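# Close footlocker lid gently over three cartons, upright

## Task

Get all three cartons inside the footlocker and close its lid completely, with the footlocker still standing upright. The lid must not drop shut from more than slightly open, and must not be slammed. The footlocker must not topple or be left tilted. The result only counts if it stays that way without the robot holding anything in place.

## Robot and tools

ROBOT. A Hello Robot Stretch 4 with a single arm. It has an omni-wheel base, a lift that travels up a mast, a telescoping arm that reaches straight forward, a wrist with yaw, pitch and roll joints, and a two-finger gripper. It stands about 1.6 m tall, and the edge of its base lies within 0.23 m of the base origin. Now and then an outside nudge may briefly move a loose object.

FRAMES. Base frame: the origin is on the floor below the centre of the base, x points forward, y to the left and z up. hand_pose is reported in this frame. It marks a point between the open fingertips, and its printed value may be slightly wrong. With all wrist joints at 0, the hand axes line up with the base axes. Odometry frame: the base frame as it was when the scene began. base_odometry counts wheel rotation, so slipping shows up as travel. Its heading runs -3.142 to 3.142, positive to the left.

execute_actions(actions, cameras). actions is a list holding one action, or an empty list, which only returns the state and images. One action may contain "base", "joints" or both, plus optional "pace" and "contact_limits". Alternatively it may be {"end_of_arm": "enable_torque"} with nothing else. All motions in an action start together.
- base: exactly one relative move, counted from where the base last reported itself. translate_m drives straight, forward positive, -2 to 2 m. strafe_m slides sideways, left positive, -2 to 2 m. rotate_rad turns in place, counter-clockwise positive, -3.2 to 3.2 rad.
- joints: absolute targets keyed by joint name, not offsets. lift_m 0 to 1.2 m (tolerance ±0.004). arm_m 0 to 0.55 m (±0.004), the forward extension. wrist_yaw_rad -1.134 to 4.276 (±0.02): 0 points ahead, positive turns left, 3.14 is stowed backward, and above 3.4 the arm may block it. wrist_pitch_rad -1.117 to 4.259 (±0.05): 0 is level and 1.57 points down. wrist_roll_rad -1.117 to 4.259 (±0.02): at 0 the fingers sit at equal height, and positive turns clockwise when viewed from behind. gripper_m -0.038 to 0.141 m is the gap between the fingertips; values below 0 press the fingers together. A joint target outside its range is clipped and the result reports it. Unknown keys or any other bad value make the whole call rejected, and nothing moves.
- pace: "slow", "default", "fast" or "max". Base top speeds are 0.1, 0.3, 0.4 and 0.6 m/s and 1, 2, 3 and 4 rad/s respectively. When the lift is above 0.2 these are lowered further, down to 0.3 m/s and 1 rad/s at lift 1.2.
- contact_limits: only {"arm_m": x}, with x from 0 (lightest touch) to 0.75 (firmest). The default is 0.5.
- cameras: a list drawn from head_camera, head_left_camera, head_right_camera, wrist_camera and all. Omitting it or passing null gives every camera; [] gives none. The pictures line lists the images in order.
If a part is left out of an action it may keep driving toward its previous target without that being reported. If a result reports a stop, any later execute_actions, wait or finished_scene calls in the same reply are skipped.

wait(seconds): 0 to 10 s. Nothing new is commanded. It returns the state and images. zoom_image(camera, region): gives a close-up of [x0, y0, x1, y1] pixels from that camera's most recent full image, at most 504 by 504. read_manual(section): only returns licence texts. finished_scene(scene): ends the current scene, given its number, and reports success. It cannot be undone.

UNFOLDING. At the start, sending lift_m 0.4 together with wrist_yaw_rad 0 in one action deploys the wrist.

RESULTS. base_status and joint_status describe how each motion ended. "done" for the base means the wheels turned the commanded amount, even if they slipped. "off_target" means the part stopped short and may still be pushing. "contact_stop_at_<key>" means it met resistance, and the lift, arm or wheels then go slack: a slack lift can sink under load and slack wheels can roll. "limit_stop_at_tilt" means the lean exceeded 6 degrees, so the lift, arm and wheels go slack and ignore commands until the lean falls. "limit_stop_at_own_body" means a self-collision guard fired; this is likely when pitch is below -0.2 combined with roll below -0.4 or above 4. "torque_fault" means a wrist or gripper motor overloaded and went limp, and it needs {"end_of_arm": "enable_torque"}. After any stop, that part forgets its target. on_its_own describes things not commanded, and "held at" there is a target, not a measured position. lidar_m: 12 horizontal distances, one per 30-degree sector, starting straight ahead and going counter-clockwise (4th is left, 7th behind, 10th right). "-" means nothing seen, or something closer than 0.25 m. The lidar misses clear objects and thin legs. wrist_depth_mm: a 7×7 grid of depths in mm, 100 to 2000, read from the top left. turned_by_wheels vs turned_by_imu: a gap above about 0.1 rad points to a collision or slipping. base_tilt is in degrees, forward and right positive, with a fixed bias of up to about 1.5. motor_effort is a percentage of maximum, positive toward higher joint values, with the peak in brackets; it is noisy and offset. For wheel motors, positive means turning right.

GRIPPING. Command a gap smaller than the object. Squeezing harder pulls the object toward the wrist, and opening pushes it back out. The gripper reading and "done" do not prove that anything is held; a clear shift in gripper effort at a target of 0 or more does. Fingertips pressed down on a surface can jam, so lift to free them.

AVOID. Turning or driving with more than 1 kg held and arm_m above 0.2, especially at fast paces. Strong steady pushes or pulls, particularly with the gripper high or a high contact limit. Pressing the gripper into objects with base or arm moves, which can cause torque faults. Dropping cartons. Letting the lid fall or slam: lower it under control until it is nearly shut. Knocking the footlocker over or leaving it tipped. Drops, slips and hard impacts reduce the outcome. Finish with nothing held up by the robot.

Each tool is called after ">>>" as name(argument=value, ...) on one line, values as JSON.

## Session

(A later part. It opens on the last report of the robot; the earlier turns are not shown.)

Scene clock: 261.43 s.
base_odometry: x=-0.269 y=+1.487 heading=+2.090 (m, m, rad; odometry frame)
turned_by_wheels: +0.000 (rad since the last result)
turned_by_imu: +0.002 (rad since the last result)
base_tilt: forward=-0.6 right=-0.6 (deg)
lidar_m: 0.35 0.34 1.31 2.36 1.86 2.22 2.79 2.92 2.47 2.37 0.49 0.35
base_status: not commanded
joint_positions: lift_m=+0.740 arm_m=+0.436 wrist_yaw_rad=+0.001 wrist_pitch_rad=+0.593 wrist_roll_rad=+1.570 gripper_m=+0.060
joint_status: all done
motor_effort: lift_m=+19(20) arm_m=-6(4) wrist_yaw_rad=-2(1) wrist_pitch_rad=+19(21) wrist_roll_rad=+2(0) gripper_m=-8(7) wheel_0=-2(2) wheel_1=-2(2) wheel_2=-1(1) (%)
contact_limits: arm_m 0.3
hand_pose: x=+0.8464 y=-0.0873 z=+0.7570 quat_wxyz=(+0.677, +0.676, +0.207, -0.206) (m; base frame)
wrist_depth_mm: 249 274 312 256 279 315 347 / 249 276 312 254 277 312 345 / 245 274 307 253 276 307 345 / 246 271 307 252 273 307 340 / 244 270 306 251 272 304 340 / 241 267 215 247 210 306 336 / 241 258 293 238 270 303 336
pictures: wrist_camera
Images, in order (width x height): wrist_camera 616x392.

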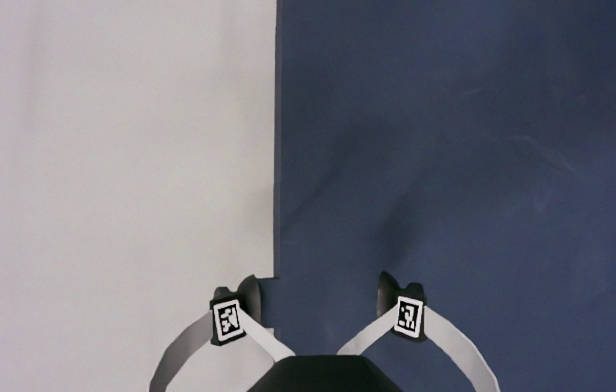

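>>> execute_actions(actions=[{"joints": {"arm_m": 0.375, "lift_m": 0.746}, "pace": "slow", "contact_limits": {"arm_m": 0.3}}], cameras=["wrist_camera"])

Scene clock: 271.77 s.
base_odometry: x=-0.269 y=+1.487 heading=+2.090 (m, m, rad; odometry frame)
turned_by_wheels: +0.000 (rad since the last result)
turned_by_imu: +0.002 (rad since the last result)
base_tilt: forward=-0.6 right=-0.7 (deg)
lidar_m: 0.33 0.36 1.31 2.36 1.87 2.24 2.80 2.91 2.50 2.39 0.50 0.37
base_status: not commanded
joint_positions: lift_m=+0.746 arm_m=+0.376 wrist_yaw_rad=+0.001 wrist_pitch_rad=+0.593 wrist_roll_rad=+1.570 gripper_m=+0.060
joint_status: all done
motor_effort: lift_m=+19(20) arm_m=-6(9) wrist_yaw_rad=-3(2) wrist_pitch_rad=+22(22) wrist_roll_rad=+1(0) gripper_m=-7(6) wheel_0=-1(1) wheel_1=-2(2) wheel_2=-1(1) (%)
contact_limits: arm_m 0.3
hand_pose: x=+0.7863 y=-0.0872 z=+0.7630 quat_wxyz=(+0.677, +0.676, +0.207, -0.206) (m; base frame)
wrist_depth_mm: 296 330 370 263 300 357 418 / 298 329 370 262 294 351 424 / 296 329 368 259 293 347 415 / 296 327 366 258 293 347 413 / 291 322 362 256 291 345 410 / 291 320 214 252 210 343 410 / 287 310 351 243 290 342 402
pictures: wrist_camera
Images, in order (width x height): wrist_camera 616x392.

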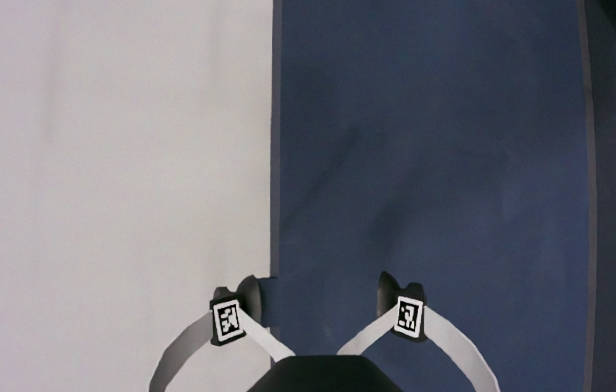

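>>> execute_actions(actions=[{"joints": {"arm_m": 0.332, "lift_m": 0.757, "gripper_m": 0.042}, "pace": "slow", "contact_limits": {"arm_m": 0.3}}], cameras=["wrist_camera"])

Scene clock: 318.23 s.
base_odometry: x=-0.269 y=+1.487 heading=+2.090 (m, m, rad; odometry frame)
turned_by_wheels: +0.000 (rad since the last result)
turned_by_imu: +0.002 (rad since the last result)
base_tilt: forward=-0.7 right=-0.6 (deg)
lidar_m: 0.33 0.35 1.31 2.35 1.85 2.22 2.80 2.92 2.49 2.39 0.48 0.37
base_status: not commanded
joint_positions: lift_m=+0.757 arm_m=+0.333 wrist_yaw_rad=+0.001 wrist_pitch_rad=+0.594 wrist_roll_rad=+1.570 gripper_m=+0.042
joint_status: all done
motor_effort: lift_m=+19(22) arm_m=-6(5) wrist_yaw_rad=-3(4) wrist_pitch_rad=+17(21) wrist_roll_rad=+1(0) gripper_m=-7(7) wheel_0=-1(1) wheel_1=-2(2) wheel_2=-1(1) (%)
contact_limits: arm_m 0.3
hand_pose: x=+0.7431 y=-0.0872 z=+0.7737 quat_wxyz=(+0.677, +0.676, +0.207, -0.206) (m; base frame)
wrist_depth_mm: 334 368 421 264 303 389 508 / 332 368 418 263 301 382 488 / 330 364 415 262 298 379 496 / 329 362 413 260 298 377 496 / 327 362 407 259 296 377 484 / 324 359 226 246 196 377 488 / 322 347 394 165 297 377 484
pictures: wrist_camera
Images, in order (width x height): wrist_camera 616x392.

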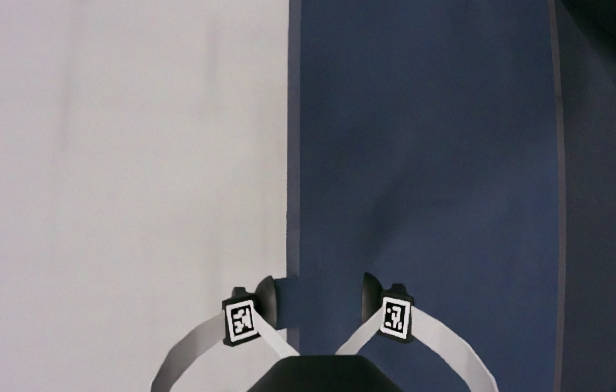

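>>> execute_actions(actions=[{"joints": {"arm_m": 0.308}, "pace": "slow", "contact_limits": {"arm_m": 0.3}}], cameras=["wrist_camera"])

Scene clock: 335.07 s.
base_odometry: x=-0.269 y=+1.487 heading=+2.090 (m, m, rad; odometry frame)
turned_by_wheels: +0.000 (rad since the last result)
turned_by_imu: +0.002 (rad since the last result)
base_tilt: forward=-0.6 right=-0.7 (deg)
lidar_m: 0.34 0.35 1.32 2.36 1.86 2.23 2.81 2.91 2.48 2.38 0.49 0.37
base_status: not commanded
joint_positions: lift_m=+0.757 arm_m=+0.309 wrist_yaw_rad=+0.001 wrist_pitch_rad=+0.595 wrist_roll_rad=+1.570 gripper_m=+0.042
joint_status: all done
motor_effort: lift_m=+19(19) arm_m=-5(2) wrist_yaw_rad=-4(3) wrist_pitch_rad=+14(18) wrist_roll_rad=+1(0) gripper_m=-7(7) wheel_0=-1(1) wheel_1=-2(2) wheel_2=-1(1) (%)
contact_limits: arm_m 0.3
hand_pose: x=+0.7188 y=-0.0872 z=+0.7734 quat_wxyz=(+0.676, +0.676, +0.208, -0.207) (m; base frame)
wrist_depth_mm: 353 392 442 266 312 424 535 / 351 389 445 265 309 418 539 / 351 384 442 263 307 407 530 / 351 387 442 262 306 407 525 / 349 384 436 262 304 404 525 / 343 377 410 246 196 399 525 / 340 370 418 168 303 404 517
pictures: wrist_camera
Images, in order (width x height): wrist_camera 616x392.

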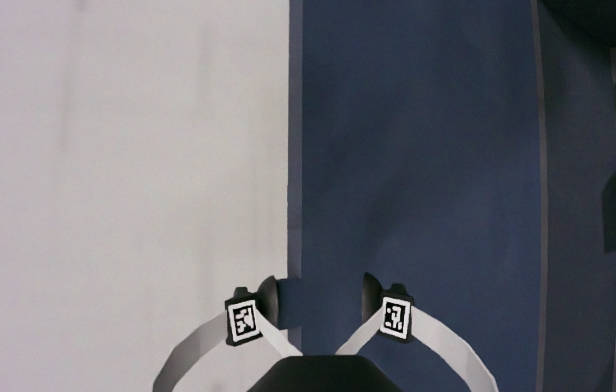

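>>> execute_actions(actions=[{"joints": {"wrist_pitch_rad": 0.52}, "pace": "slow"}], cameras=["wrist_camera"])

Scene clock: 361.87 s.
base_odometry: x=-0.269 y=+1.487 heading=+2.090 (m, m, rad; odometry frame)
turned_by_wheels: +0.000 (rad since the last result)
turned_by_imu: +0.001 (rad since the last result)
base_tilt: forward=-0.6 right=-0.7 (deg)
lidar_m: 0.33 0.35 1.31 2.35 1.87 2.22 2.80 2.93 2.48 2.38 0.49 0.36
base_status: not commanded
joint_positions: lift_m=+0.757 arm_m=+0.309 wrist_yaw_rad=+0.000 wrist_pitch_rad=+0.523 wrist_roll_rad=+1.570 gripper_m=+0.042
joint_status: all done
motor_effort: lift_m=+19(19) arm_m=-5(5) wrist_yaw_rad=+2(3) wrist_pitch_rad=-6(15) wrist_roll_rad=+1(1) gripper_m=-4(6) wheel_0=-1(1) wheel_1=-2(2) wheel_2=-1(1) (%)
hand_pose: x=+0.7297 y=-0.0875 z=+0.7912 quat_wxyz=(+0.683, +0.683, +0.183, -0.183) (m; base frame)
wrist_depth_mm: 353 389 436 473 264 349 459 / 355 389 436 469 264 347 462 / 351 384 430 466 262 338 452 / 351 384 427 459 260 336 449 / 347 382 424 459 258 334 445 / 343 375 402 222 195 334 442 / 342 373 407 168 258 327 433
pictures: wrist_camera
Images, in order (width x height): wrist_camera 616x392.

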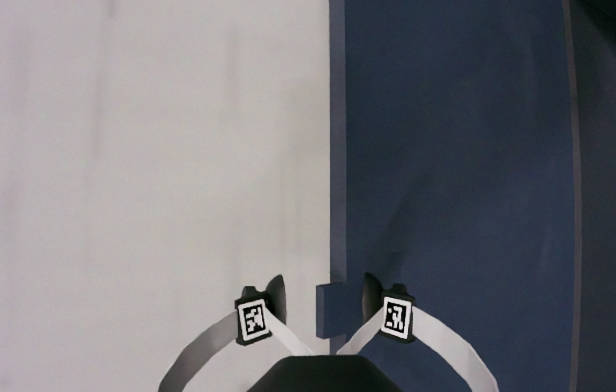

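>>> execute_actions(actions=[{"joints": {"arm_m": 0.18, "lift_m": 0.704, "wrist_pitch_rad": 0.5, "gripper_m": 0.065}, "pace": "slow", "contact_limits": {"arm_m": 0.3}}], cameras=["wrist_camera", "head_right_camera"])

Scene clock: 404.40 s.
base_odometry: x=-0.269 y=+1.487 heading=+2.090 (m, m, rad; odometry frame)
turned_by_wheels: +0.000 (rad since the last result)
turned_by_imu: +0.002 (rad since the last result)
base_tilt: forward=-0.7 right=-0.7 (deg)
lidar_m: 0.34 0.36 1.30 2.36 1.87 2.23 2.79 2.92 2.49 2.39 0.51 0.36
base_status: not commanded
joint_positions: lift_m=+0.704 arm_m=+0.181 wrist_yaw_rad=+0.000 wrist_pitch_rad=+0.506 wrist_roll_rad=+1.570 gripper_m=+0.065
joint_status: all done
motor_effort: lift_m=+16(19) arm_m=-5(5) wrist_yaw_rad=+1(1) wrist_pitch_rad=-17(17) wrist_roll_rad=+2(2) gripper_m=-7(5) wheel_0=-1(1) wheel_1=-2(2) wheel_2=-1(1) (%)
contact_limits: arm_m 0.3
hand_pose: x=+0.6042 y=-0.0875 z=+0.7426 quat_wxyz=(+0.685, +0.684, +0.177, -0.177) (m; base frame)
wrist_depth_mm: 462 508 564 627 246 585 647 / 462 504 559 640 241 591 676 / 455 500 559 615 238 585 668 / 455 496 549 615 236 580 668 / 452 492 544 609 235 574 654 / 449 488 216 603 198 585 661 / 442 484 535 574 236 413 640
pictures: head_right_camera, wrist_camera
Images, in order (width x height): head_right_camera 420x672, wrist_camera 616x392.

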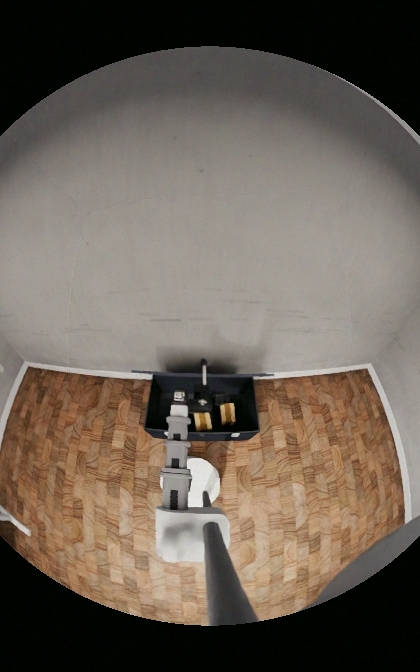

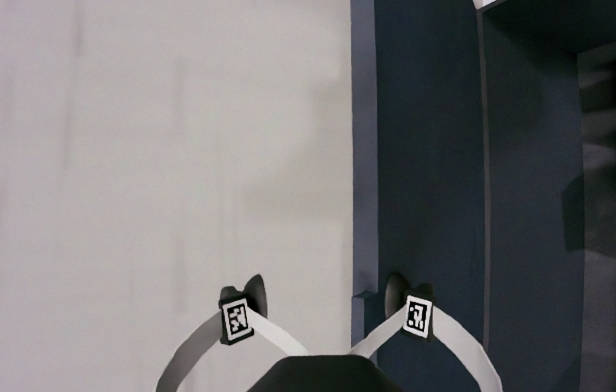

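>>> execute_actions(actions=[{"base": {"translate_m": -0.10}, "joints": {"arm_m": 0.165, "lift_m": 0.60, "wrist_pitch_rad": 0.385}, "pace": "slow", "contact_limits": {"arm_m": 0.3}}], cameras=["wrist_camera"])

Scene clock: 429.60 s.
base_odometry: x=-0.219 y=+1.401 heading=+2.089 (m, m, rad; odometry frame)
turned_by_wheels: +0.000 (rad since the last result)
turned_by_imu: +0.002 (rad since the last result)
base_tilt: forward=-0.7 right=-0.6 (deg)
lidar_m: 0.43 0.46 1.46 2.35 1.83 2.22 2.71 2.82 2.50 2.39 0.64 0.47
base_status: done
joint_positions: lift_m=+0.600 arm_m=+0.166 wrist_yaw_rad=-0.001 wrist_pitch_rad=+0.392 wrist_roll_rad=+1.570 gripper_m=+0.065
joint_status: all done
motor_effort: lift_m=+18(20) arm_m=-4(8) wrist_yaw_rad=+1(4) wrist_pitch_rad=-21(27) wrist_roll_rad=-1(1) gripper_m=-6(5) wheel_0=-1(1) wheel_1=-1(3) wheel_2=+1(2) (%)
contact_limits: arm_m 0.3
hand_pose: x=+0.6032 y=-0.0876 z=+0.6680 quat_wxyz=(+0.694, +0.693, +0.138, -0.138) (m; base frame)
wrist_depth_mm: 574 615 668 723 285 634 668 / 574 615 654 723 303 654 707 / 564 609 654 723 294 654 707 / 564 603 661 715 289 647 691 / 554 597 647 707 283 647 691 / 554 597 215 699 195 640 691 / 554 580 621 668 236 621 691
pictures: wrist_camera
Images, in order (width x height): wrist_camera 616x392.

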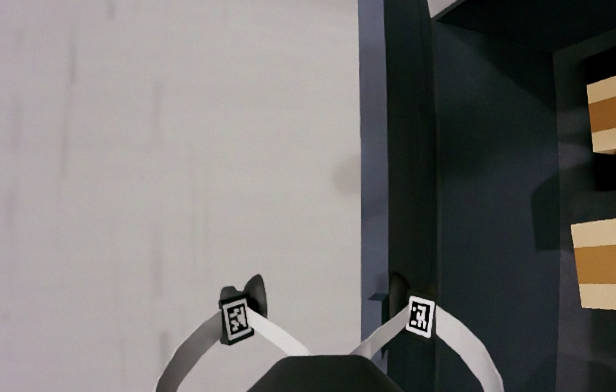

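>>> zoom_image(camera="wrist_camera", region=[320, 240, 500, 392])

Region (320, 240, 500, 392) of wrist_camera's 616x392 image, scaled by 2.800; it fills the top 426 rows of this view, and the rest is white.

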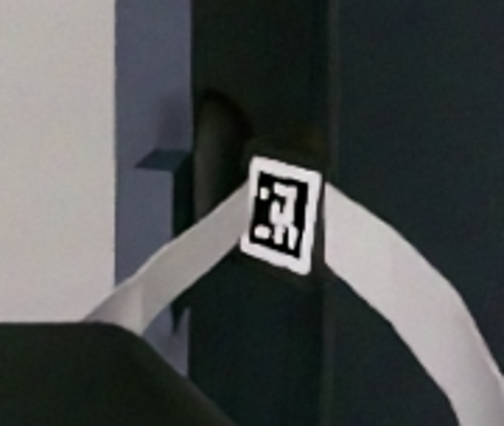

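>>> execute_actions(actions=[{"base": {"translate_m": -0.08}, "joints": {"arm_m": 0.162, "lift_m": 0.479, "wrist_pitch_rad": 0.245, "gripper_m": 0.057}, "pace": "slow", "contact_limits": {"arm_m": 0.3}}], cameras=["wrist_camera"])

Scene clock: 468.73 s.
base_odometry: x=-0.180 y=+1.331 heading=+2.089 (m, m, rad; odometry frame)
turned_by_wheels: +0.000 (rad since the last result)
turned_by_imu: +0.002 (rad since the last result)
base_tilt: forward=-0.6 right=-0.6 (deg)
lidar_m: 0.52 0.52 1.56 2.35 1.76 2.23 2.62 2.74 2.51 2.38 1.61 0.56
base_status: done
joint_positions: lift_m=+0.479 arm_m=+0.163 wrist_yaw_rad=+0.000 wrist_pitch_rad=+0.253 wrist_roll_rad=+1.570 gripper_m=+0.057
joint_status: all done
on_its_own: wrist_pitch_rad is at rest, and its effort (-24) is outside its rest range (-23 to +23)
motor_effort: lift_m=+18(16) arm_m=-4(5) wrist_yaw_rad=+0(5) wrist_pitch_rad=-24(28) wrist_roll_rad=-1(1) gripper_m=-7(8) wheel_0=-2(4) wheel_1=-1(1) wheel_2=+1(5) (%)
contact_limits: arm_m 0.3
hand_pose: x=+0.6130 y=-0.0874 z=+0.5850 quat_wxyz=(+0.702, +0.701, +0.089, -0.089) (m; base frame)
wrist_depth_mm: 676 715 741 788 387 654 647 / 676 699 732 778 351 668 676 / 668 691 732 768 330 661 691 / 661 699 723 768 319 661 676 / 654 691 723 759 312 654 430 / 654 683 707 750 203 661 455 / 647 676 715 732 324 647 676
pictures: wrist_camera
Images, in order (width x height): wrist_camera 616x392.

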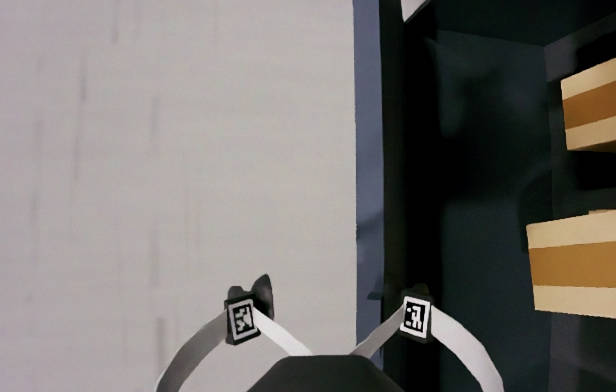

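>>> execute_actions(actions=[{"joints": {"arm_m": 0.106, "lift_m": 0.345, "wrist_pitch_rad": 0.095, "gripper_m": 0.05}, "pace": "slow", "contact_limits": {"arm_m": 0.3}}], cameras=["wrist_camera", "head_right_camera"])

Scene clock: 487.47 s.
base_odometry: x=-0.180 y=+1.331 heading=+2.089 (m, m, rad; odometry frame)
turned_by_wheels: +0.000 (rad since the last result)
turned_by_imu: +0.002 (rad since the last result)
base_tilt: forward=-0.6 right=-0.6 (deg)
lidar_m: 0.51 0.54 1.58 2.35 1.78 2.23 2.62 2.73 2.49 2.39 1.63 0.55
base_status: not commanded
joint_positions: lift_m=+0.345 arm_m=+0.107 wrist_yaw_rad=+0.000 wrist_pitch_rad=+0.103 wrist_roll_rad=+1.570 gripper_m=+0.050
joint_status: all done
motor_effort: lift_m=+17(18) arm_m=-5(11) wrist_yaw_rad=-1(1) wrist_pitch_rad=-22(32) wrist_roll_rad=+0(1) gripper_m=-7(7) wheel_0=-1(2) wheel_1=-1(2) wheel_2=+0(1) (%)
contact_limits: arm_m 0.3
hand_pose: x=+0.5647 y=-0.0874 z=+0.4937 quat_wxyz=(+0.706, +0.706, +0.036, -0.036) (m; base frame)
wrist_depth_mm: 798 798 820 831 609 661 627 / 778 788 809 820 654 661 508 / 778 798 798 809 647 647 621 / 778 788 778 798 647 654 634 / 759 768 778 778 640 640 349 / 759 759 768 788 204 654 359 / 768 768 768 778 634 640 654
pictures: head_right_camera, wrist_camera
Images, in order (width x height): head_right_camera 420x672, wrist_camera 616x392.

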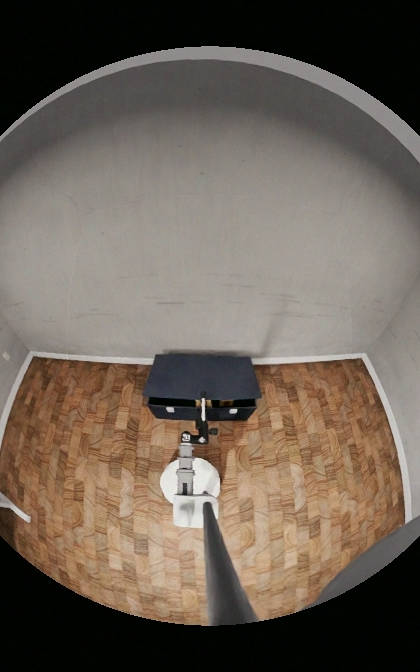

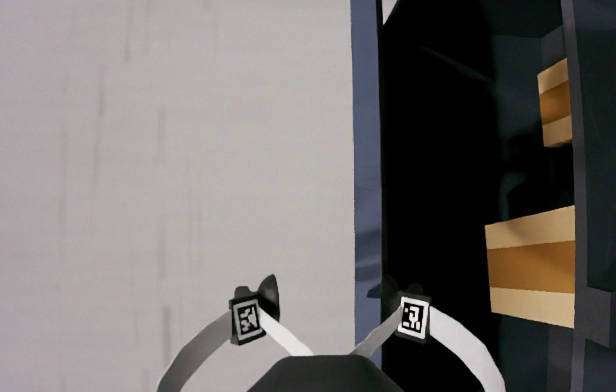

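>>> zoom_image(camera="wrist_camera", region=[336, 212, 616, 392])

Region (336, 212, 616, 392) of wrist_camera's 616x392 image, scaled by 1.800; it fills the top 324 rows of this view, and the rest is white.

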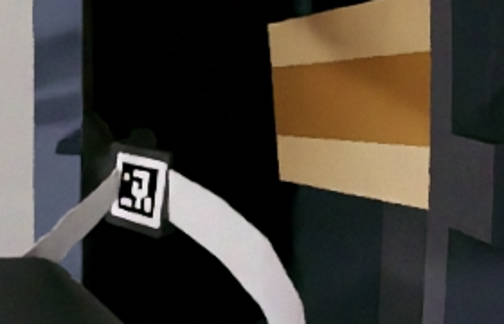

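>>> execute_actions(actions=[{"joints": {"arm_m": 0.078, "lift_m": 0.248, "wrist_pitch_rad": -0.035}, "pace": "slow", "contact_limits": {"arm_m": 0.3}}], cameras=["wrist_camera"])

>>> zoom_image(camera="wrist_camera", region=[330, 230, 540, 392])

Scene clock: 535.17 s.
base_odometry: x=-0.180 y=+1.331 heading=+2.089 (m, m, rad; odometry frame)
turned_by_wheels: +0.000 (rad since the last result)
turned_by_imu: +0.002 (rad since the last result)
base_tilt: forward=-0.7 right=-0.6 (deg)
lidar_m: 0.51 0.54 1.58 2.35 1.77 2.22 2.61 2.73 2.50 2.38 1.63 0.54
base_status: not commanded
joint_positions: lift_m=+0.248 arm_m=+0.079 wrist_yaw_rad=+0.000 wrist_pitch_rad=-0.026 wrist_roll_rad=+1.570 gripper_m=+0.050
joint_status: all done
on_its_own: wrist_pitch_rad is at rest, and its effort (-24) is outside its rest range (-23 to +23)
motor_effort: lift_m=+17(19) arm_m=-5(5) wrist_yaw_rad=+1(2) wrist_pitch_rad=-24(27) wrist_roll_rad=+0(0) gripper_m=-6(7) wheel_0=-1(1) wheel_1=-1(1) wheel_2=+0(0) (%)
contact_limits: arm_m 0.3
hand_pose: x=+0.5381 y=-0.0875 z=+0.4339 quat_wxyz=(+0.707, +0.707, -0.009, +0.009) (m; base frame)
wrist_depth_mm: 891 878 878 854 647 222 - / 891 878 866 854 661 220 218 / 866 866 842 831 654 220 216 / 878 854 842 842 654 220 217 / 866 854 842 820 640 219 216 / 866 842 831 809 209 218 215 / 878 831 820 820 634 215 -
pictures: wrist_camera
Images, in order (width x height): wrist_camera 616x392.

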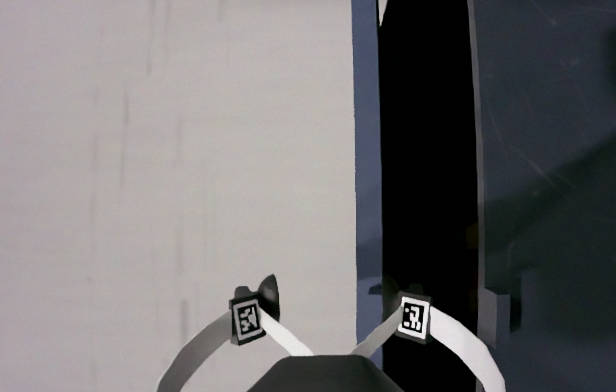

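Region (330, 230, 540, 392) of wrist_camera's 616x392 image, scaled by 2.400; it fills the top 389 rows of this view, and the rest is white.

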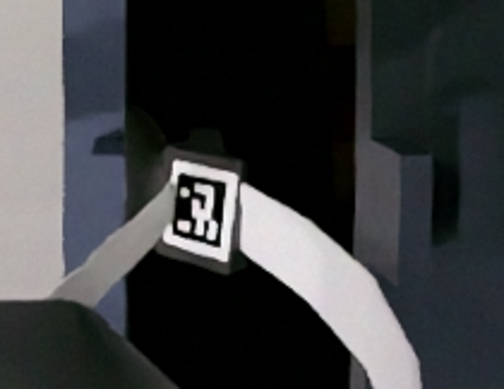

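>>> execute_actions(actions=[{"joints": {"arm_m": 0.058, "lift_m": 0.238, "wrist_pitch_rad": 0.0}, "pace": "slow", "contact_limits": {"arm_m": 0.3}}], cameras=["wrist_camera"])

>>> zoom_image(camera="wrist_camera", region=[330, 230, 540, 392])

Scene clock: 569.67 s.
base_odometry: x=-0.180 y=+1.331 heading=+2.089 (m, m, rad; odometry frame)
turned_by_wheels: +0.000 (rad since the last result)
turned_by_imu: +0.002 (rad since the last result)
base_tilt: forward=-0.6 right=-0.7 (deg)
lidar_m: 0.52 0.53 1.57 2.35 1.77 2.23 2.62 2.74 2.50 2.39 1.64 0.55
base_status: not commanded
joint_positions: lift_m=+0.238 arm_m=+0.059 wrist_yaw_rad=+0.000 wrist_pitch_rad=+0.008 wrist_roll_rad=+1.570 gripper_m=+0.050
joint_status: all done
on_its_own: wrist_pitch_rad is at rest, and its effort (-24) is outside its rest range (-23 to +23)
motor_effort: lift_m=+18(19) arm_m=-6(7) wrist_yaw_rad=-1(1) wrist_pitch_rad=-24(27) wrist_roll_rad=+0(1) gripper_m=-6(6) wheel_0=-1(1) wheel_1=-1(1) wheel_2=+0(0) (%)
contact_limits: arm_m 0.3
hand_pose: x=+0.5185 y=-0.0873 z=+0.4139 quat_wxyz=(+0.707, +0.707, +0.003, -0.003) (m; base frame)
wrist_depth_mm: 904 904 878 866 615 244 242 / 878 878 866 854 691 242 242 / 891 866 854 831 676 243 242 / 866 854 866 854 683 242 239 / 854 854 842 842 676 240 238 / 854 854 854 842 211 240 237 / 854 831 831 820 668 237 236
pictures: wrist_camera
Images, in order (width x height): wrist_camera 616x392.

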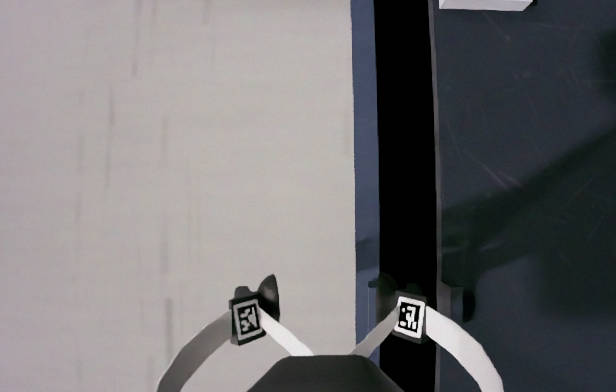

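Region (330, 230, 540, 392) of wrist_camera's 616x392 image, scaled by 2.400; it fills the top 389 rows of this view, and the rest is white.

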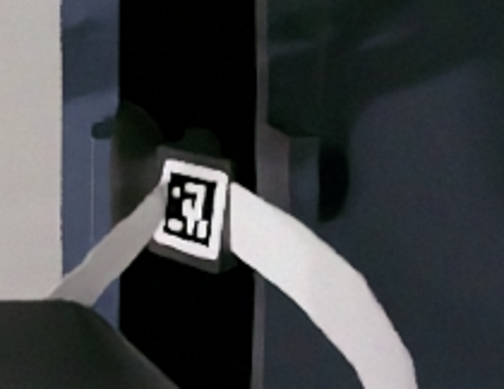

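>>> execute_actions(actions=[{"joints": {"arm_m": 0.047, "lift_m": 0.231}, "pace": "slow", "contact_limits": {"arm_m": 0.3}}], cameras=["wrist_camera"])

>>> zoom_image(camera="wrist_camera", region=[340, 240, 480, 350])

Scene clock: 598.97 s.
base_odometry: x=-0.180 y=+1.331 heading=+2.089 (m, m, rad; odometry frame)
turned_by_wheels: +0.000 (rad since the last result)
turned_by_imu: +0.001 (rad since the last result)
base_tilt: forward=-0.7 right=-0.7 (deg)
lidar_m: 0.52 0.53 1.56 2.36 1.76 2.22 2.62 2.73 2.51 2.38 1.64 0.54
base_status: not commanded
joint_positions: lift_m=+0.231 arm_m=+0.048 wrist_yaw_rad=+0.000 wrist_pitch_rad=+0.008 wrist_roll_rad=+1.570 gripper_m=+0.050
joint_status: all done
on_its_own: wrist_pitch_rad is at rest, and its effort (-25) is outside its rest range (-23 to +23)
motor_effort: lift_m=+18(16) arm_m=-6(6) wrist_yaw_rad=-1(1) wrist_pitch_rad=-25(25) wrist_roll_rad=-1(0) gripper_m=-8(8) wheel_0=-1(1) wheel_1=-1(1) wheel_2=+0(0) (%)
contact_limits: arm_m 0.3
hand_pose: x=+0.5075 y=-0.0873 z=+0.4069 quat_wxyz=(+0.707, +0.707, +0.003, -0.003) (m; base frame)
wrist_depth_mm: 904 891 891 878 262 255 254 / 904 891 878 878 260 254 253 / 904 891 878 866 263 254 252 / 878 878 866 866 683 253 251 / 866 866 854 842 676 251 251 / 878 878 866 842 212 250 248 / 854 866 842 842 668 247 248
pictures: wrist_camera
Images, in order (width x height): wrist_camera 616x392.

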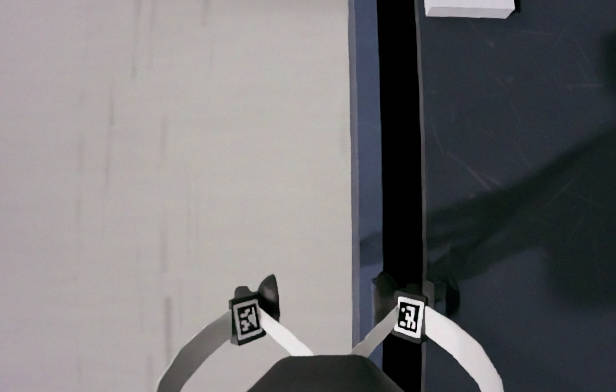

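Region (340, 240, 480, 350) of wrist_camera's 616x392 image, scaled by 3.600; it fills the top 396 rows of this view, and the rest is white.

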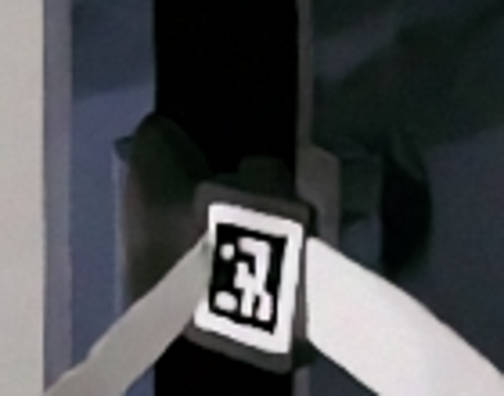

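>>> execute_actions(actions=[{"joints": {"arm_m": 0.040, "lift_m": 0.224}, "pace": "slow", "contact_limits": {"arm_m": 0.3}}], cameras=["wrist_camera"])

>>> zoom_image(camera="wrist_camera", region=[340, 240, 480, 350])

Scene clock: 630.50 s.
base_odometry: x=-0.180 y=+1.331 heading=+2.089 (m, m, rad; odometry frame)
turned_by_wheels: +0.000 (rad since the last result)
turned_by_imu: +0.001 (rad since the last result)
base_tilt: forward=-0.7 right=-0.7 (deg)
lidar_m: 0.52 0.53 1.55 2.35 1.78 2.22 2.62 2.73 2.48 2.39 1.62 0.55
base_status: not commanded
joint_positions: lift_m=+0.224 arm_m=+0.041 wrist_yaw_rad=+0.000 wrist_pitch_rad=+0.002 wrist_roll_rad=+1.570 gripper_m=+0.050
joint_status: all done
motor_effort: lift_m=+18(18) arm_m=-6(4) wrist_yaw_rad=+0(1) wrist_pitch_rad=-6(24) wrist_roll_rad=-1(1) gripper_m=-5(7) wheel_0=-1(1) wheel_1=-1(1) wheel_2=+0(0) (%)
contact_limits: arm_m 0.3
hand_pose: x=+0.5003 y=-0.0874 z=+0.4016 quat_wxyz=(+0.707, +0.707, +0.001, -0.001) (m; base frame)
wrist_depth_mm: 931 904 904 878 264 260 257 / 917 904 904 904 264 259 259 / 904 891 878 878 267 260 257 / 904 891 866 866 270 259 256 / 891 878 878 842 270 257 255 / 878 866 878 842 211 256 253 / 866 866 842 164 257 254 253
pictures: wrist_camera
Images, in order (width x height): wrist_camera 616x392.

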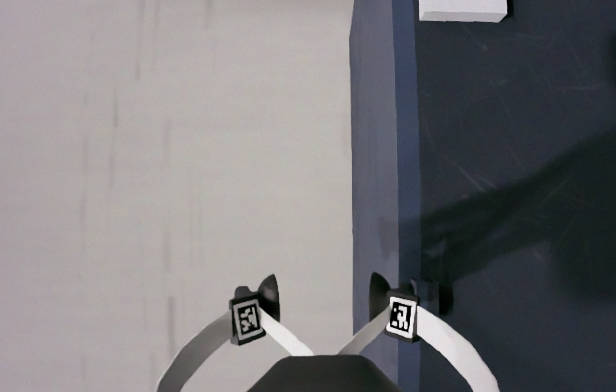

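Region (340, 240, 480, 350) of wrist_camera's 616x392 image, scaled by 3.600; it fills the top 396 rows of this view, and the rest is white.

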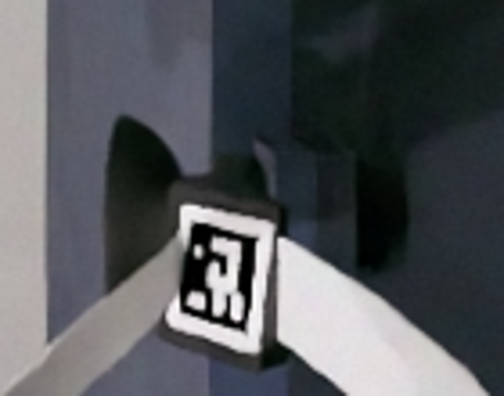

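>>> execute_actions(actions=[{"joints": {"arm_m": 0.015}}], cameras=["wrist_camera", "head_right_camera"])

Scene clock: 637.73 s.
base_odometry: x=-0.180 y=+1.331 heading=+2.089 (m, m, rad; odometry frame)
turned_by_wheels: +0.000 (rad since the last result)
turned_by_imu: +0.001 (rad since the last result)
base_tilt: forward=-0.7 right=-0.6 (deg)
lidar_m: 0.52 0.54 1.56 2.35 1.77 2.22 2.63 2.73 2.50 2.38 1.63 0.55
base_status: not commanded
joint_positions: lift_m=+0.224 arm_m=+0.016 wrist_yaw_rad=+0.000 wrist_pitch_rad=+0.002 wrist_roll_rad=+1.570 gripper_m=+0.050
joint_status: all done
motor_effort: lift_m=+18(18) arm_m=-6(2) wrist_yaw_rad=+0(1) wrist_pitch_rad=-5(7) wrist_roll_rad=-1(0) gripper_m=-4(3) wheel_0=-2(1) wheel_1=-1(1) wheel_2=+0(0) (%)
hand_pose: x=+0.4754 y=-0.0874 z=+0.4016 quat_wxyz=(+0.707, +0.707, +0.001, -0.001) (m; base frame)
wrist_depth_mm: 946 931 917 917 290 285 283 / 946 931 917 904 287 283 282 / 931 946 917 904 286 285 282 / 946 904 904 891 285 282 281 / 917 891 891 878 282 282 278 / 891 891 891 878 210 279 277 / 904 878 878 164 282 278 276
pictures: head_right_camera, wrist_camera
Images, in order (width x height): head_right_camera 420x672, wrist_camera 616x392.

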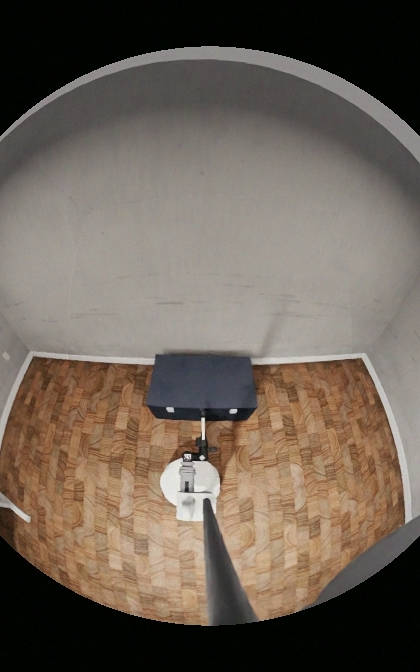

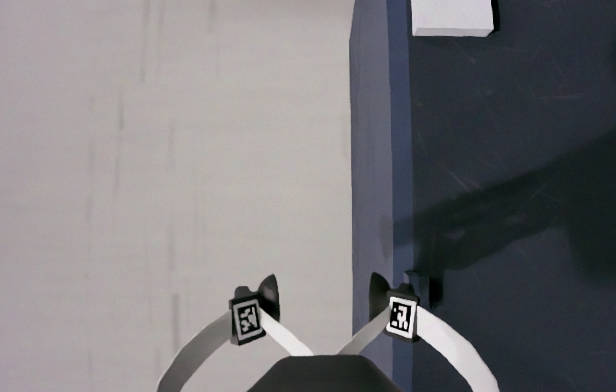

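The lid is fully shut with no gap, and the gripper is clear of it.

>>> finished_scene(scene=2)

The scene is finished: the task was done.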